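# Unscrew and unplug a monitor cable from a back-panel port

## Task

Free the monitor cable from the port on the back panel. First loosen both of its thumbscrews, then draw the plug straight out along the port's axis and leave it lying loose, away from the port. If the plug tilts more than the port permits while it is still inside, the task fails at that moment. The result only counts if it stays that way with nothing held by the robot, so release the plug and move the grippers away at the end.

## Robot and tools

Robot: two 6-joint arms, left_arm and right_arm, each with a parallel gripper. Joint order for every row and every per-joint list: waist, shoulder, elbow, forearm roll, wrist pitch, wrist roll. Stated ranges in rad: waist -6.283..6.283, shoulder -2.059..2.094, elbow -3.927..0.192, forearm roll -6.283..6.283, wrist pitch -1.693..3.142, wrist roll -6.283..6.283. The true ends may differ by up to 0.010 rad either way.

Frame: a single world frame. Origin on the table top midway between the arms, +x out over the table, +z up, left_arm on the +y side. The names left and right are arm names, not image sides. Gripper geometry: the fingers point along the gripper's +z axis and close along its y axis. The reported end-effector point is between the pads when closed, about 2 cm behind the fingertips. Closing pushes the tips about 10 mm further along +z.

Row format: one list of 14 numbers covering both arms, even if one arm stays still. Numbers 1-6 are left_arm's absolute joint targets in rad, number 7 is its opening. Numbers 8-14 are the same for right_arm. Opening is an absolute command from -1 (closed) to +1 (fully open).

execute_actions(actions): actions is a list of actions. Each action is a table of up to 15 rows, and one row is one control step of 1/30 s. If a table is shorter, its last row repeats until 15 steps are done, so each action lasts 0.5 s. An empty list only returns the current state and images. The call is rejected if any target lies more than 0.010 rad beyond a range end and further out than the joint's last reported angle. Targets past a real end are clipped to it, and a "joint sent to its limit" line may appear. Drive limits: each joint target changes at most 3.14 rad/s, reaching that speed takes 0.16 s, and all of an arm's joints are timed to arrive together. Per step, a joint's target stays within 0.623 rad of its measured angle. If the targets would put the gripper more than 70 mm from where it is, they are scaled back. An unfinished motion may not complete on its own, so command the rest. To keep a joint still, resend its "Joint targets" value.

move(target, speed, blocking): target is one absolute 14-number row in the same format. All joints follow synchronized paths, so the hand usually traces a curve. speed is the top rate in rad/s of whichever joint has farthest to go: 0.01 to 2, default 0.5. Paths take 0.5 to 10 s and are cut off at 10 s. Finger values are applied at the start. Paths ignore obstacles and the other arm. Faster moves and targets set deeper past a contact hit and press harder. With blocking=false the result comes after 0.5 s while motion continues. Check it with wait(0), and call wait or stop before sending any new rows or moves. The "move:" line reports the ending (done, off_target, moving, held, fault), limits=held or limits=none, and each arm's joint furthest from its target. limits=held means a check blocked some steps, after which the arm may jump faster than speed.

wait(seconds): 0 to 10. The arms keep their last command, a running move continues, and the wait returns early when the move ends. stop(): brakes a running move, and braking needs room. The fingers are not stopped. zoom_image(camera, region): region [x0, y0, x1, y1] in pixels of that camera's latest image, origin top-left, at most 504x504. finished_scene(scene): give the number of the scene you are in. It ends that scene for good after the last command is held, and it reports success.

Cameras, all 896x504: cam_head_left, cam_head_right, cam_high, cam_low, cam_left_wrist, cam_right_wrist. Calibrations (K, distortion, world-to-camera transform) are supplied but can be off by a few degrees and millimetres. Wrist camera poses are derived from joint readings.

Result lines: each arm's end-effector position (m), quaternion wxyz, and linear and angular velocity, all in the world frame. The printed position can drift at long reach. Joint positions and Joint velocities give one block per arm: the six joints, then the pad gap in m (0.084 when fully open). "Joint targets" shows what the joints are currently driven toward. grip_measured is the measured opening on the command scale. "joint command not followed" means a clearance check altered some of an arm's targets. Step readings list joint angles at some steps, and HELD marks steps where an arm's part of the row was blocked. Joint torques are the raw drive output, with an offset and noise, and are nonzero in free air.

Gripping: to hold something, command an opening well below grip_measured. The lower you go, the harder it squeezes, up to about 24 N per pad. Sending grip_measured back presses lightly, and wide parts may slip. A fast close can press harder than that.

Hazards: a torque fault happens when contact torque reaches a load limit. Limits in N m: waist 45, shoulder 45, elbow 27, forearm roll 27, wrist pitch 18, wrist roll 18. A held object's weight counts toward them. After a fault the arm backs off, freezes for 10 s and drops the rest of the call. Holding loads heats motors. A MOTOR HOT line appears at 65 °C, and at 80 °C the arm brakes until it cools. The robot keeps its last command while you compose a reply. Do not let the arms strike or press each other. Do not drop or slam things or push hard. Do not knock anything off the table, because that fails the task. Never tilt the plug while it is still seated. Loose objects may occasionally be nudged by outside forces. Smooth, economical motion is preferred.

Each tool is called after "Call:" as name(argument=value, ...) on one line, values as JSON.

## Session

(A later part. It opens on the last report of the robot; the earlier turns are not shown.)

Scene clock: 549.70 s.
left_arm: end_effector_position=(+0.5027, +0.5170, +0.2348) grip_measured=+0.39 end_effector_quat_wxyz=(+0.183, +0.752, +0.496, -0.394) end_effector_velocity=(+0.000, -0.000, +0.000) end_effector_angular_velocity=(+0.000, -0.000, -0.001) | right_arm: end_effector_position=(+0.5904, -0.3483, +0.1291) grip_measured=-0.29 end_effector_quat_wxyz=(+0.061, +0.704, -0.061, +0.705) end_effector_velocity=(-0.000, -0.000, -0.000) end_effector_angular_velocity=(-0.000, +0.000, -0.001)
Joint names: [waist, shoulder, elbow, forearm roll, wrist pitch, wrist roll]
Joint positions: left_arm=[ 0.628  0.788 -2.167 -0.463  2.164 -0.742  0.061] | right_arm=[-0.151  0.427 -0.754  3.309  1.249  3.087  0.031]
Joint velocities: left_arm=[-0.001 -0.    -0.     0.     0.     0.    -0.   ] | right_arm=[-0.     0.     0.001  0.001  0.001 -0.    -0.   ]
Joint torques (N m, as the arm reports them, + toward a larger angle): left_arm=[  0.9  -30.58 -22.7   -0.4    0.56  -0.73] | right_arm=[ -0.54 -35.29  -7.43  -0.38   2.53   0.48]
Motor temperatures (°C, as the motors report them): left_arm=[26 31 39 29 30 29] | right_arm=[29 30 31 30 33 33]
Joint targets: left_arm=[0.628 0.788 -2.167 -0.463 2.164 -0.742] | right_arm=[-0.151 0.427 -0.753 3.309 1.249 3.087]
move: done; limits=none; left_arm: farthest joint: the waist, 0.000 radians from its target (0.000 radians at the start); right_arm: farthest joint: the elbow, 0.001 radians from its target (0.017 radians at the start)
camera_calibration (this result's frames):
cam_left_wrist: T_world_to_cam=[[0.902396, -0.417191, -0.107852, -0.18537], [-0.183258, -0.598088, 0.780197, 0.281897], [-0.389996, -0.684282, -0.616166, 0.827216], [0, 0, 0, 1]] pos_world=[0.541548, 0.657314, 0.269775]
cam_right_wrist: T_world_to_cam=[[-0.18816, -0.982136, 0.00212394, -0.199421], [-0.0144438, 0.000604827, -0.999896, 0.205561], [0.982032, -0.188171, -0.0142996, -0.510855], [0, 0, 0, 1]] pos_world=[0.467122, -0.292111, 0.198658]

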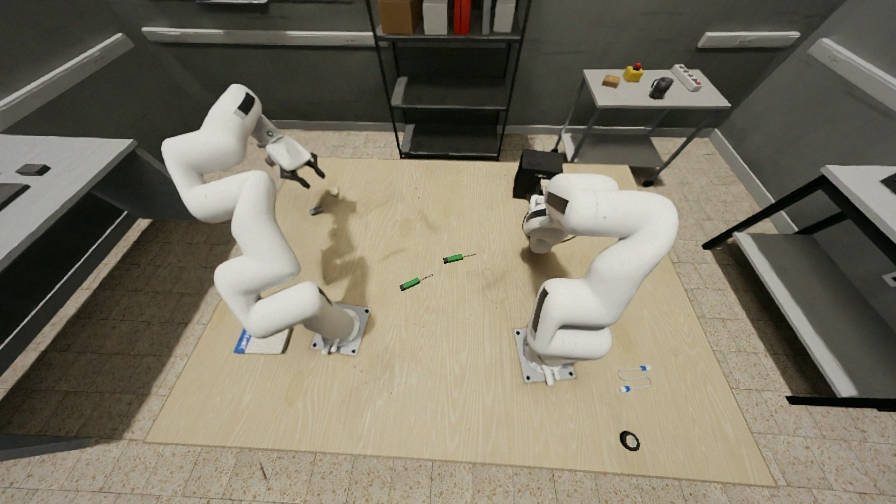

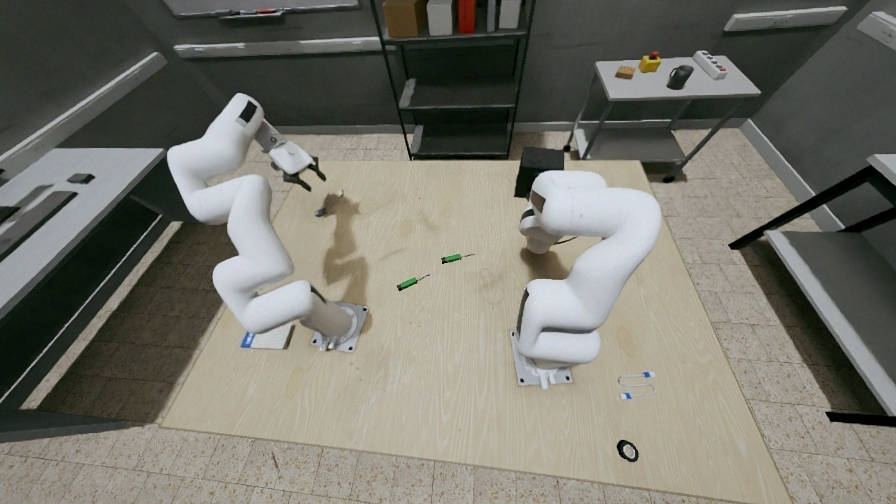

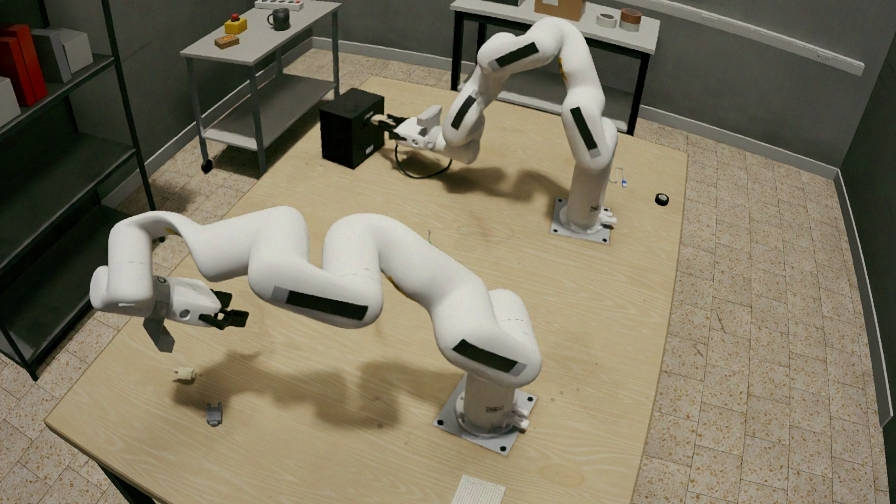

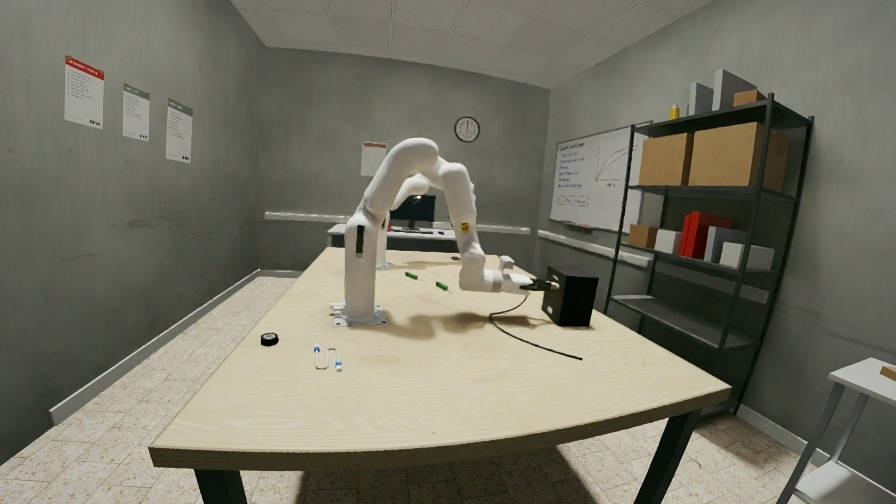

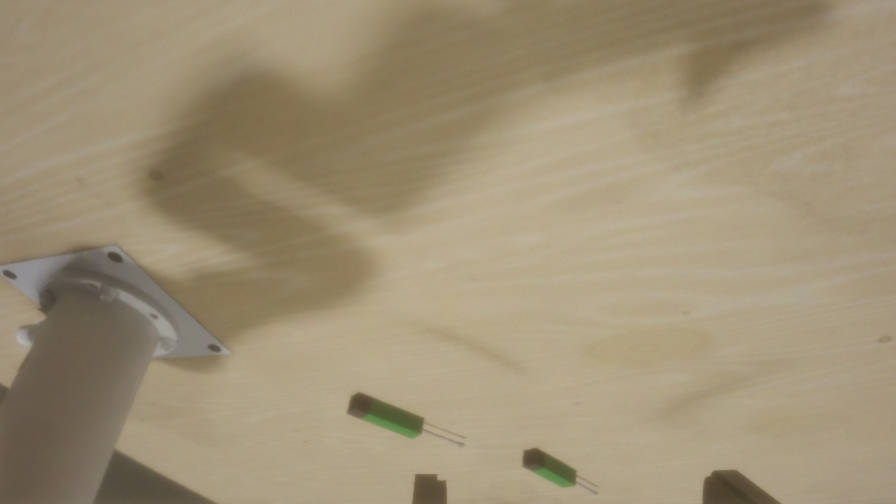

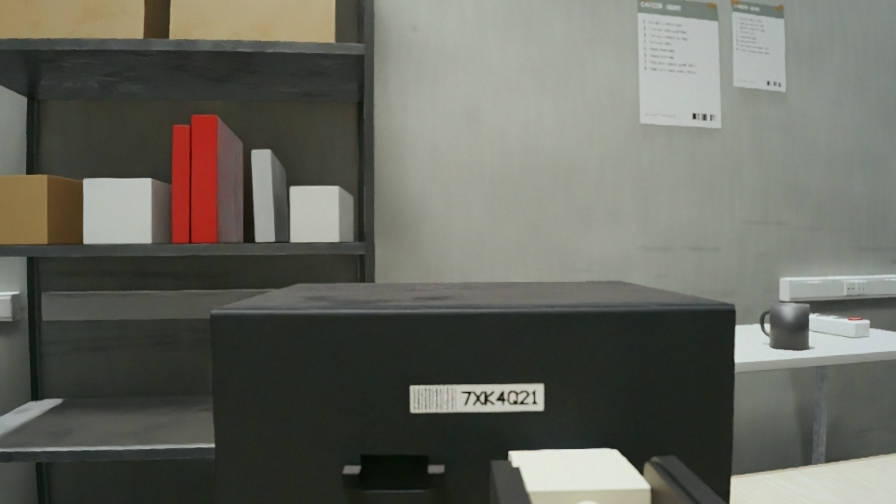

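Call:
move(target=[0.628,0.788,-2.167,-0.463,2.164,-0.742,0.4,-0.1495,0.418,-0.7344,3.31,1.258,3.088,-0.6], speed=0.015)

Scene clock: 559.23 s.
left_arm: end_effector_position=(+0.5027, +0.5170, +0.2348) grip_measured=+0.39 end_effector_quat_wxyz=(+0.183, +0.752, +0.496, -0.394) end_effector_velocity=(+0.000, +0.000, -0.000) end_effector_angular_velocity=(-0.001, +0.000, +0.001) | right_arm: end_effector_position=(+0.5852, -0.3477, +0.1283) grip_measured=-0.30 end_effector_quat_wxyz=(+0.061, +0.704, -0.061, +0.705) end_effector_velocity=(-0.000, +0.000, +0.000) end_effector_angular_velocity=(+0.001, -0.002, +0.000)
Joint names: [waist, shoulder, elbow, forearm roll, wrist pitch, wrist roll]
Joint positions: left_arm=[ 0.628  0.788 -2.167 -0.463  2.164 -0.742  0.061] | right_arm=[-0.149  0.418 -0.735  3.31   1.258  3.088  0.031]
Joint velocities: left_arm=[ 0.     0.001  0.    -0.    -0.     0.     0.   ] | right_arm=[ 0.    -0.     0.001 -0.     0.002  0.002 -0.   ]
Joint torques (N m, as the arm reports them, + toward a larger angle): left_arm=[  0.91 -30.18 -22.24  -0.88   0.61  -0.68] | right_arm=[ -4.46 -27.25   2.     0.86   0.68   0.62]
Motor temperatures (°C, as the motors report them): left_arm=[26 31 39 29 30 29] | right_arm=[29 30 30 30 33 33]
Joint targets: left_arm=[0.628 0.788 -2.167 -0.463 2.164 -0.742] | right_arm=[-0.149 0.418 -0.734 3.310 1.258 3.088]
move: done; limits=none; left_arm: farthest joint: the waist, 0.000 radians from its target (0.000 radians at the start); right_arm: farthest joint: the elbow, 0.001 radians from its target (0.018 radians at the start)
camera_calibration (this result's frames):
cam_left_wrist: T_world_to_cam=[[0.902396, -0.417192, -0.107852, -0.18537], [-0.183258, -0.598088, 0.780197, 0.281897], [-0.389996, -0.684282, -0.616166, 0.827216], [0, 0, 0, 1]] pos_world=[0.541548, 0.657314, 0.269775]
cam_right_wrist: T_world_to_cam=[[-0.188032, -0.98216, 0.00244217, -0.199974], [-0.0160023, 0.000577389, -0.999872, 0.20556], [0.982033, -0.188047, -0.0158254, -0.505371], [0, 0, 0, 1]] pos_world=[0.461979, -0.291558, 0.198024]

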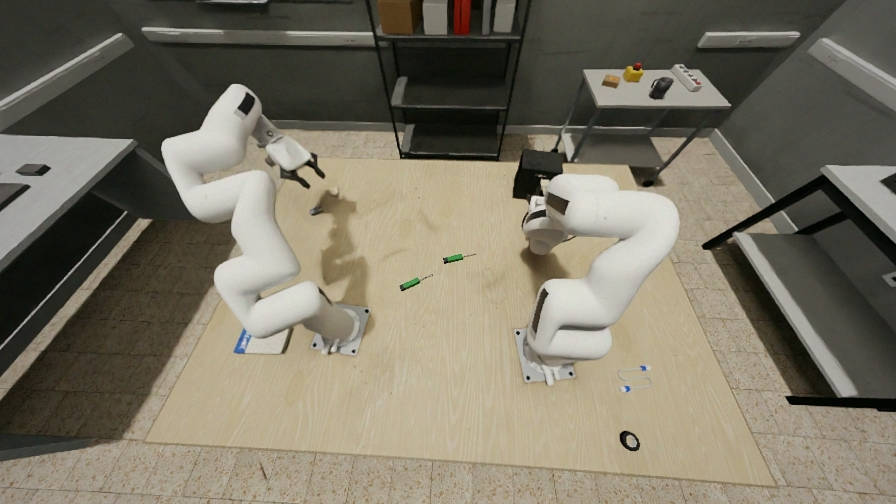

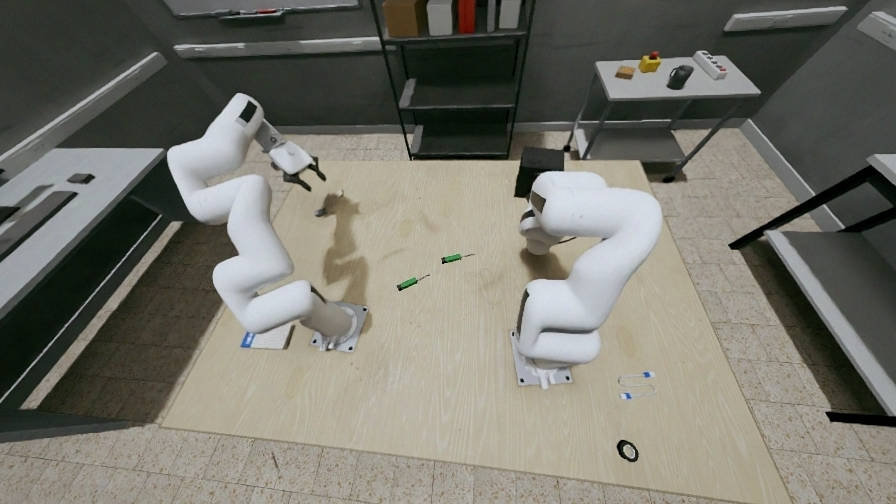

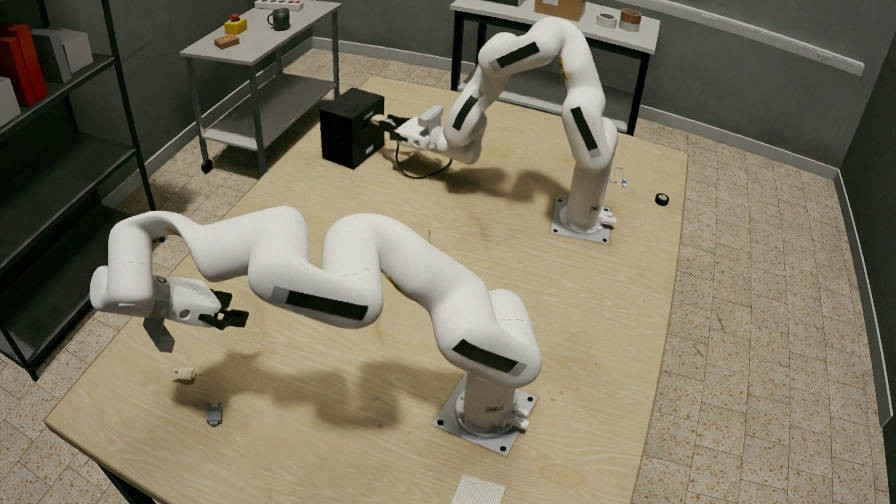

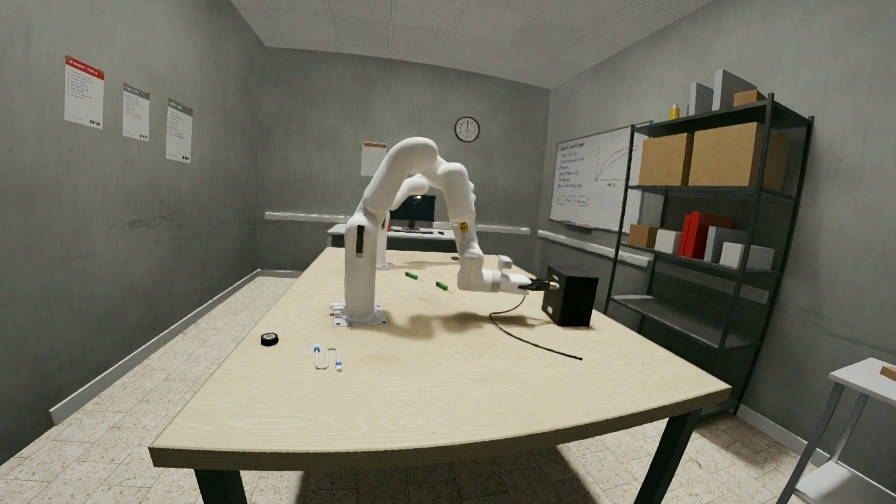

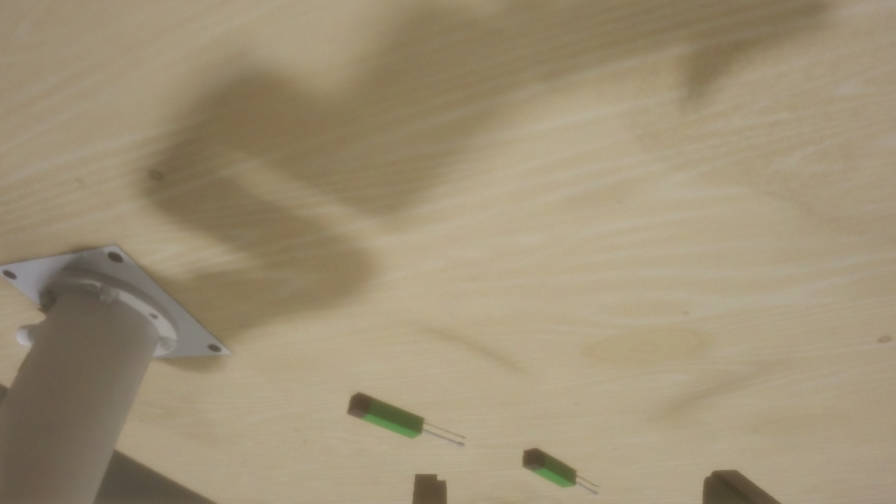

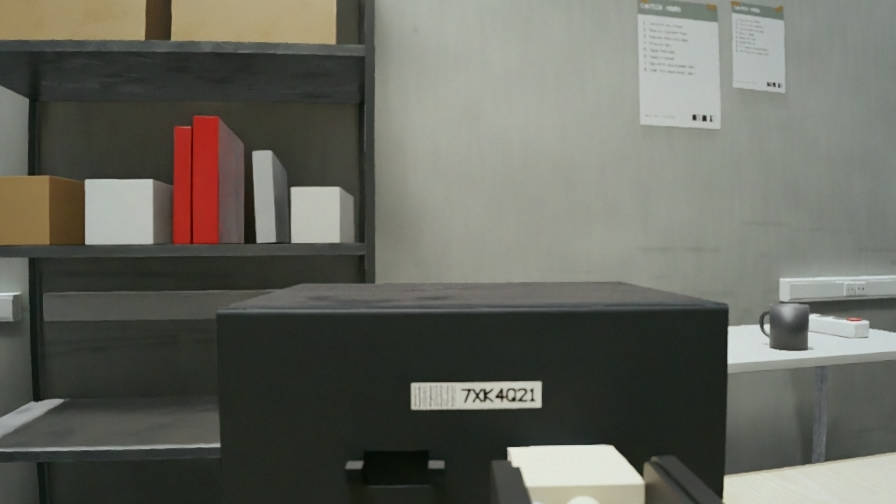

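Call:
execute_actions(actions=[[[0.628,0.788,-2.167,-0.463,2.164,-0.742,0.4,-0.1495,0.418,-0.7344,3.31,1.258,3.088,-0.1]],[[0.628,0.788,-2.167,-0.463,2.164,-0.742,0.4,-0.149,0.3755,-0.7097,3.312,1.2415,3.084,-0.1]],
[[0.628,0.788,-2.167,-0.463,2.164,-0.742,0.4,-0.159,0.3755,-0.7097,3.312,1.2415,3.084,-0.1]],[[0.628,0.788,-2.167,-0.463,2.164,-0.742,0.4,-0.159,0.4075,-0.7162,3.31,1.2666,3.088,-0.1]],[[0.628,0.788,-2.167,-0.463,2.164,-0.742,0.4,-0.159,0.4395,-0.7227,3.309,1.2917,3.092,-0.1]],[[0.628,0.788,-2.167,-0.463,2.164,-0.742,0.4,-0.14,0.4395,-0.7227,3.309,1.2917,3.092,-0.1]],[[0.628,0.788,-2.167,-0.463,2.164,-0.742,0.4,-0.14,0.4075,-0.7162,3.31,1.2666,3.088,-0.1]],[[0.628,0.788,-2.167,-0.463,2.164,-0.742,0.4,-0.14,0.3755,-0.7097,3.312,1.2415,3.084,-0.1]],
[[0.628,0.788,-2.167,-0.463,2.164,-0.742,0.4,-0.159,0.3755,-0.7097,3.312,1.2415,3.084,-0.1]],[[0.628,0.788,-2.167,-0.463,2.164,-0.742,0.4,-0.159,0.4075,-0.7162,3.31,1.2666,3.088,-0.1]],[[0.628,0.788,-2.167,-0.463,2.164,-0.742,0.4,-0.159,0.4395,-0.7227,3.309,1.2917,3.092,-0.1]],
[[0.628,0.788,-2.167,-0.463,2.164,-0.742,0.4,-0.15,0.4395,-0.7227,3.309,1.2917,3.092,1]],[[0.628,0.788,-2.167,-0.463,2.164,-0.742,0.4,-0.14,0.336,-0.58,3.32,1.33,3.09,1]],[[0.628,0.788,-2.167,-0.463,2.164,-0.742,0.4,-0.14,0.336,-0.58,3.32,1.33,3.09,1]]])

Call:
zoom_image(camera="cam_right_wrist", region=[350,254,750,504])

Scene clock: 593.23 s.
left_arm: end_effector_position=(+0.5027, +0.5170, +0.2348) grip_measured=+0.39 end_effector_quat_wxyz=(+0.183, +0.752, +0.496, -0.394) end_effector_velocity=(+0.000, +0.000, +0.000) end_effector_angular_velocity=(-0.000, -0.000, -0.000) | right_arm: end_effector_position=(+0.5422, -0.3460, +0.1283) grip_measured=+1.00 end_effector_quat_wxyz=(+0.065, +0.705, -0.059, +0.704) end_effector_velocity=(-0.000, -0.000, -0.000) end_effector_angular_velocity=(+0.002, +0.000, -0.001)
Joint names: [waist, shoulder, elbow, forearm roll, wrist pitch, wrist roll]
Joint positions: left_arm=[ 0.628  0.788 -2.167 -0.463  2.164 -0.742  0.061] | right_arm=[-0.14   0.336 -0.58   3.32   1.33   3.09   0.084]
Joint velocities: left_arm=[ 0.     0.    -0.001 -0.     0.     0.    -0.   ] | right_arm=[-0.001 -0.     0.     0.    -0.     0.002  0.   ]
Joint torques (N m, as the arm reports them, + toward a larger angle): left_arm=[ -0.17 -31.49 -21.94  -1.15   0.7   -0.45] | right_arm=[ -1.67 -26.35 -10.51  -0.16   1.52   0.52]
Motor temperatures (°C, as the motors report them): left_arm=[26 32 39 29 30 29] | right_arm=[29 30 30 30 33 33]
Joint targets: left_arm=[0.628 0.788 -2.167 -0.463 2.164 -0.742] | right_arm=[-0.140 0.336 -0.580 3.320 1.330 3.090]
Step readings (joint positions; steps 1 to 15: 1st action; 16 to 30: 2nd action; 31 to 45: 3rd action; 46 to 60: 4th action; 61 to 75: 5th action; 76 to 90: 6th action; 91 to 105: 7th action; 106 to 120: 8th action; 121 to 135: 9th action; 136 to 150: 10th action; 151 to 165: 11th action; 166 to 180: 12th action; 181 to 195: 13th action):
0: left_arm=[0.628 0.788 -2.167 -0.463 2.164 -0.742] | right_arm=[-0.150 0.418 -0.734 3.310 1.258 3.088]
1: left_arm=[0.628 0.788 -2.167 -0.463 2.164 -0.742] | right_arm=[-0.150 0.418 -0.734 3.310 1.258 3.088]
2: left_arm=[0.628 0.788 -2.167 -0.463 2.164 -0.742] | right_arm=[-0.150 0.418 -0.729 3.311 1.257 3.088]
4: left_arm=[0.628 0.788 -2.167 -0.463 2.164 -0.742] | right_arm=[-0.151 0.420 -0.722 3.312 1.255 3.088]
8: left_arm=[0.628 0.788 -2.167 -0.463 2.164 -0.742] | right_arm=[-0.150 0.419 -0.728 3.311 1.256 3.088]
15: left_arm=[0.628 0.788 -2.167 -0.463 2.164 -0.742] | right_arm=[-0.150 0.418 -0.733 3.310 1.257 3.088]
16: left_arm=[0.628 0.788 -2.167 -0.463 2.164 -0.742] | right_arm=[-0.150 0.418 -0.733 3.310 1.257 3.088]
17: left_arm=[0.628 0.788 -2.167 -0.463 2.164 -0.742] | right_arm=[-0.150 0.413 -0.730 3.310 1.255 3.087]
19: left_arm=[0.628 0.788 -2.167 -0.463 2.164 -0.742] | right_arm=[-0.149 0.392 -0.718 3.311 1.248 3.086]
23: left_arm=[0.628 0.788 -2.167 -0.463 2.164 -0.742] | right_arm=[-0.149 0.378 -0.712 3.312 1.243 3.084]
30: left_arm=[0.628 0.788 -2.167 -0.463 2.164 -0.742] | right_arm=[-0.149 0.376 -0.710 3.312 1.242 3.084]
31: left_arm=[0.628 0.788 -2.167 -0.463 2.164 -0.742] | right_arm=[-0.149 0.376 -0.710 3.312 1.242 3.084]
32: left_arm=[0.628 0.788 -2.167 -0.463 2.164 -0.742] | right_arm=[-0.151 0.376 -0.710 3.312 1.242 3.084]
34: left_arm=[0.628 0.788 -2.167 -0.463 2.164 -0.742] | right_arm=[-0.156 0.376 -0.709 3.311 1.241 3.084]
38: left_arm=[0.628 0.788 -2.167 -0.463 2.164 -0.742] | right_arm=[-0.157 0.376 -0.709 3.311 1.241 3.084]
45: left_arm=[0.628 0.788 -2.167 -0.463 2.164 -0.742] | right_arm=[-0.157 0.376 -0.709 3.311 1.241 3.084]
46: left_arm=[0.628 0.788 -2.167 -0.463 2.164 -0.742] | right_arm=[-0.157 0.376 -0.709 3.311 1.242 3.084]
47: left_arm=[0.628 0.788 -2.167 -0.463 2.164 -0.742] | right_arm=[-0.157 0.381 -0.711 3.311 1.246 3.085]
49: left_arm=[0.628 0.788 -2.167 -0.463 2.164 -0.742] | right_arm=[-0.157 0.395 -0.715 3.310 1.259 3.087]
53: left_arm=[0.628 0.788 -2.167 -0.463 2.164 -0.742] | right_arm=[-0.158 0.403 -0.718 3.309 1.267 3.088]
60: left_arm=[0.628 0.788 -2.167 -0.463 2.164 -0.742] | right_arm=[-0.158 0.406 -0.719 3.309 1.268 3.088]
61: left_arm=[0.628 0.788 -2.167 -0.463 2.164 -0.742] | right_arm=[-0.158 0.406 -0.719 3.309 1.269 3.088]
62: left_arm=[0.628 0.788 -2.167 -0.463 2.164 -0.742] | right_arm=[-0.158 0.411 -0.720 3.309 1.273 3.089]
64: left_arm=[0.628 0.788 -2.167 -0.463 2.164 -0.742] | right_arm=[-0.158 0.427 -0.723 3.309 1.284 3.091]
68: left_arm=[0.628 0.788 -2.167 -0.463 2.164 -0.742] | right_arm=[-0.158 0.437 -0.724 3.308 1.291 3.092]
75: left_arm=[0.628 0.788 -2.167 -0.463 2.164 -0.742] | right_arm=[-0.158 0.438 -0.724 3.308 1.292 3.092]
76: left_arm=[0.628 0.788 -2.167 -0.463 2.164 -0.742] | right_arm=[-0.158 0.439 -0.724 3.308 1.292 3.092]
77: left_arm=[0.628 0.788 -2.167 -0.463 2.164 -0.742] | right_arm=[-0.155 0.439 -0.723 3.309 1.291 3.092]
79: left_arm=[0.628 0.788 -2.167 -0.463 2.164 -0.742] | right_arm=[-0.152 0.443 -0.717 3.313 1.287 3.092]
83: left_arm=[0.628 0.788 -2.167 -0.463 2.164 -0.742] | right_arm=[-0.146 0.443 -0.718 3.312 1.288 3.092]
90: left_arm=[0.628 0.788 -2.167 -0.463 2.164 -0.742] | right_arm=[-0.141 0.440 -0.722 3.310 1.291 3.092]
91: left_arm=[0.628 0.788 -2.167 -0.463 2.164 -0.742] | right_arm=[-0.141 0.440 -0.722 3.310 1.290 3.092]
92: left_arm=[0.628 0.788 -2.167 -0.463 2.164 -0.742] | right_arm=[-0.141 0.435 -0.720 3.310 1.286 3.091]
94: left_arm=[0.628 0.788 -2.167 -0.463 2.164 -0.742] | right_arm=[-0.141 0.420 -0.717 3.310 1.275 3.089]
98: left_arm=[0.628 0.788 -2.167 -0.463 2.164 -0.742] | right_arm=[-0.141 0.409 -0.717 3.310 1.268 3.088]
105: left_arm=[0.628 0.788 -2.167 -0.463 2.164 -0.742] | right_arm=[-0.141 0.408 -0.716 3.310 1.267 3.088]
106: left_arm=[0.628 0.788 -2.167 -0.463 2.164 -0.742] | right_arm=[-0.141 0.407 -0.716 3.310 1.266 3.088]
107: left_arm=[0.628 0.788 -2.167 -0.463 2.164 -0.742] | right_arm=[-0.141 0.403 -0.714 3.311 1.261 3.087]
109: left_arm=[0.628 0.788 -2.167 -0.463 2.164 -0.742] | right_arm=[-0.140 0.387 -0.711 3.312 1.250 3.085]
113: left_arm=[0.628 0.788 -2.167 -0.463 2.164 -0.742] | right_arm=[-0.141 0.377 -0.711 3.312 1.244 3.084]
120: left_arm=[0.628 0.788 -2.167 -0.463 2.164 -0.742] | right_arm=[-0.140 0.376 -0.710 3.312 1.242 3.084]
121: left_arm=[0.628 0.788 -2.167 -0.463 2.164 -0.742] | right_arm=[-0.141 0.376 -0.710 3.312 1.242 3.084]
122: left_arm=[0.628 0.788 -2.167 -0.463 2.164 -0.742] | right_arm=[-0.144 0.376 -0.710 3.312 1.242 3.084]
124: left_arm=[0.628 0.788 -2.167 -0.463 2.164 -0.742] | right_arm=[-0.151 0.376 -0.710 3.311 1.241 3.084]
128: left_arm=[0.628 0.788 -2.167 -0.463 2.164 -0.742] | right_arm=[-0.156 0.375 -0.710 3.311 1.241 3.084]
135: left_arm=[0.628 0.788 -2.167 -0.463 2.164 -0.742] | right_arm=[-0.157 0.375 -0.710 3.311 1.241 3.084]
136: left_arm=[0.628 0.788 -2.167 -0.463 2.164 -0.742] | right_arm=[-0.157 0.376 -0.710 3.311 1.242 3.084]
137: left_arm=[0.628 0.788 -2.167 -0.463 2.164 -0.742] | right_arm=[-0.157 0.380 -0.711 3.310 1.247 3.085]
139: left_arm=[0.628 0.788 -2.167 -0.463 2.164 -0.742] | right_arm=[-0.157 0.395 -0.716 3.309 1.260 3.087]
143: left_arm=[0.628 0.788 -2.167 -0.463 2.164 -0.742] | right_arm=[-0.157 0.404 -0.719 3.309 1.267 3.088]
150: left_arm=[0.628 0.788 -2.167 -0.463 2.164 -0.742] | right_arm=[-0.157 0.406 -0.719 3.309 1.268 3.088]
151: left_arm=[0.628 0.788 -2.167 -0.463 2.164 -0.742] | right_arm=[-0.158 0.406 -0.719 3.309 1.269 3.088]
152: left_arm=[0.628 0.788 -2.167 -0.463 2.164 -0.742] | right_arm=[-0.157 0.411 -0.720 3.309 1.273 3.089]
154: left_arm=[0.628 0.788 -2.167 -0.463 2.164 -0.742] | right_arm=[-0.157 0.427 -0.722 3.308 1.284 3.091]
158: left_arm=[0.628 0.788 -2.167 -0.463 2.164 -0.742] | right_arm=[-0.157 0.437 -0.723 3.308 1.291 3.092]
165: left_arm=[0.628 0.788 -2.167 -0.463 2.164 -0.742] | right_arm=[-0.158 0.438 -0.723 3.308 1.292 3.092]
166: left_arm=[0.628 0.788 -2.167 -0.463 2.164 -0.742] | right_arm=[-0.159 0.439 -0.723 3.310 1.290 3.092]
167: left_arm=[0.628 0.788 -2.167 -0.463 2.164 -0.742] | right_arm=[-0.161 0.442 -0.719 3.312 1.288 3.092]
169: left_arm=[0.628 0.788 -2.167 -0.463 2.164 -0.742] | right_arm=[-0.160 0.445 -0.715 3.313 1.286 3.092]
173: left_arm=[0.628 0.788 -2.167 -0.463 2.164 -0.742] | right_arm=[-0.154 0.442 -0.719 3.311 1.289 3.092]
180: left_arm=[0.628 0.788 -2.167 -0.463 2.164 -0.742] | right_arm=[-0.151 0.440 -0.722 3.309 1.291 3.092]
181: left_arm=[0.628 0.788 -2.167 -0.463 2.164 -0.742] | right_arm=[-0.151 0.440 -0.722 3.309 1.291 3.092]
182: left_arm=[0.628 0.788 -2.167 -0.463 2.164 -0.742] | right_arm=[-0.150 0.436 -0.716 3.310 1.293 3.092]
184: left_arm=[0.628 0.788 -2.167 -0.463 2.164 -0.742] | right_arm=[-0.147 0.403 -0.673 3.313 1.306 3.091]
Lines left out of this list: 7.
camera_calibration (this result's frames):
cam_left_wrist: T_world_to_cam=[[0.902396, -0.417191, -0.107852, -0.18537], [-0.183258, -0.598088, 0.780197, 0.281897], [-0.389996, -0.684282, -0.616166, 0.827216], [0, 0, 0, 1]] pos_world=[0.541548, 0.657314, 0.269775]
cam_right_wrist: T_world_to_cam=[[-0.191788, -0.981387, 0.0098404, -0.204996], [-0.0182526, -0.00645813, -0.999813, 0.203601], [0.981267, -0.191932, -0.0166742, -0.463721], [0, 0, 0, 1]] pos_world=[0.419435, -0.288869, 0.197848]

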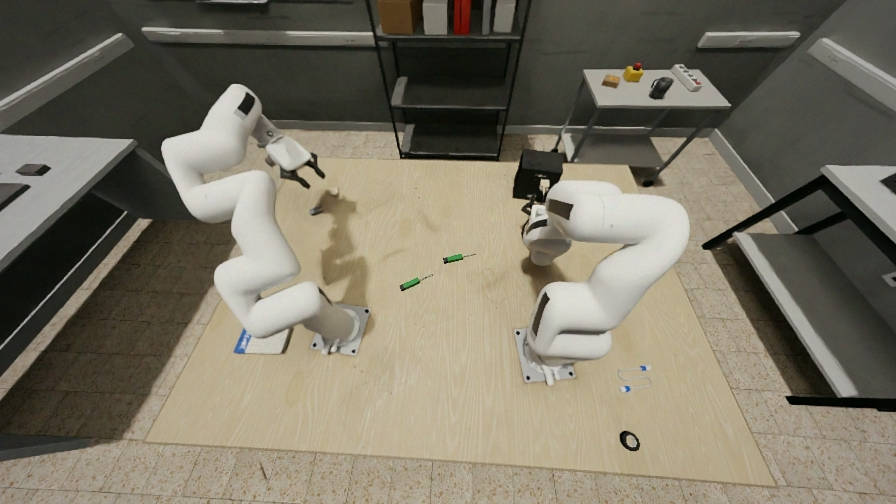

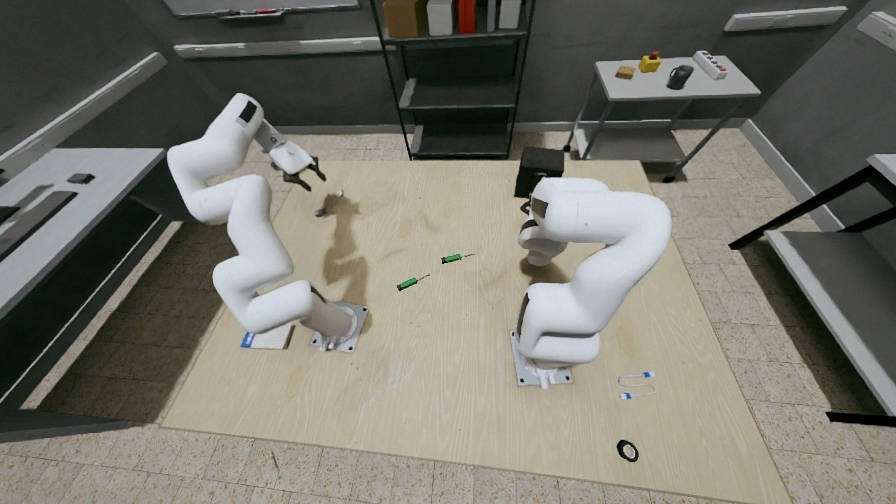

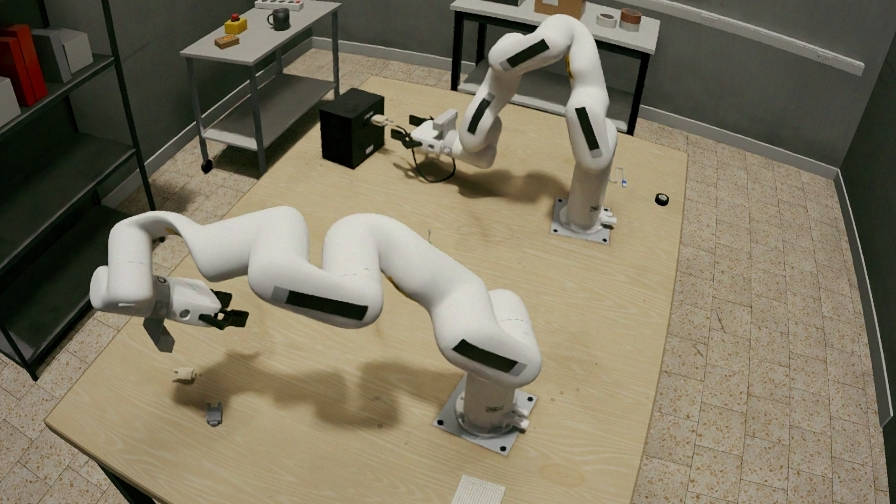

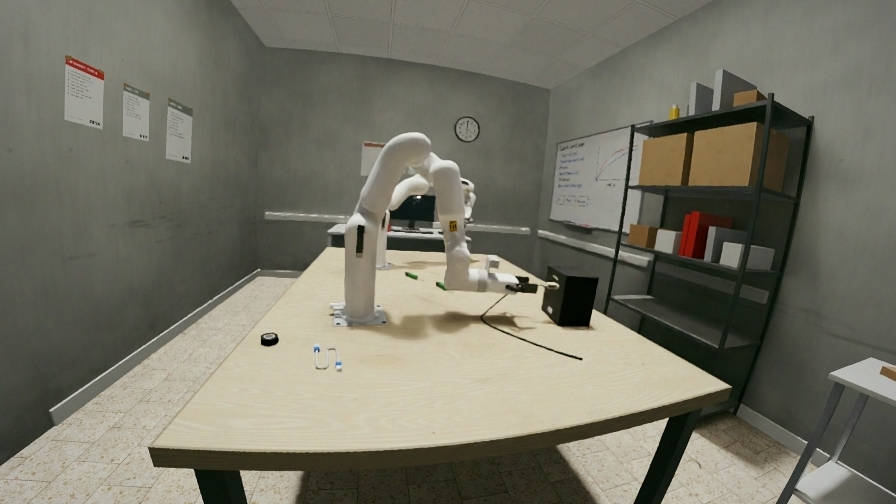

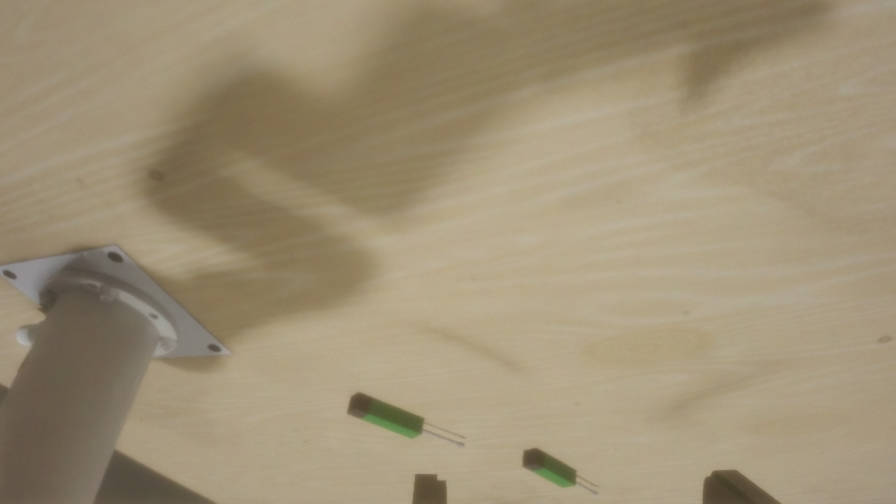

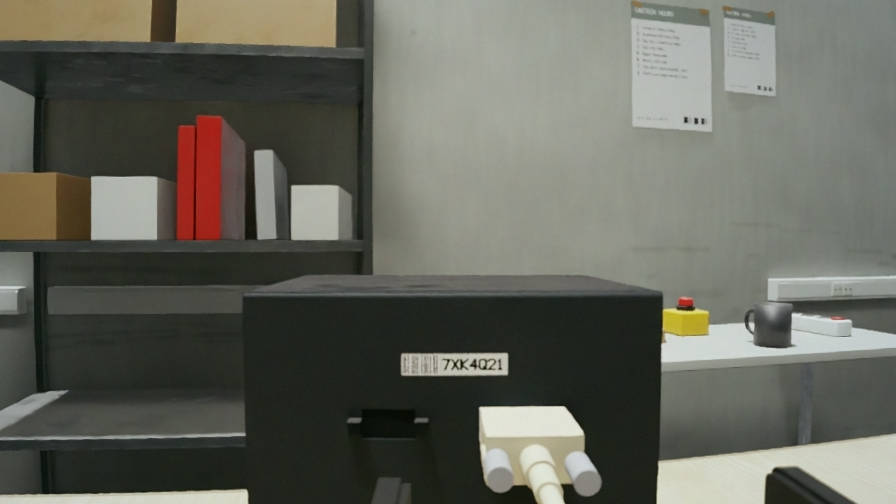

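Region (350, 254, 750, 504) of cam_right_wrist's 896x504 image, scaled by 1.260, with more detail than that image has; it fills the top 315 rows of this view, and the rest is white.

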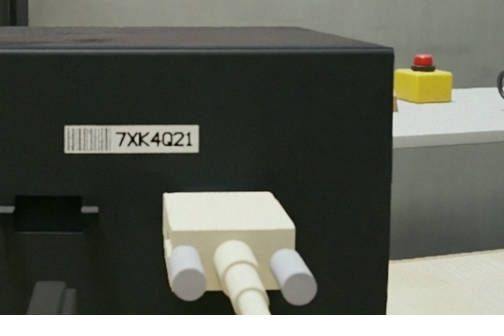

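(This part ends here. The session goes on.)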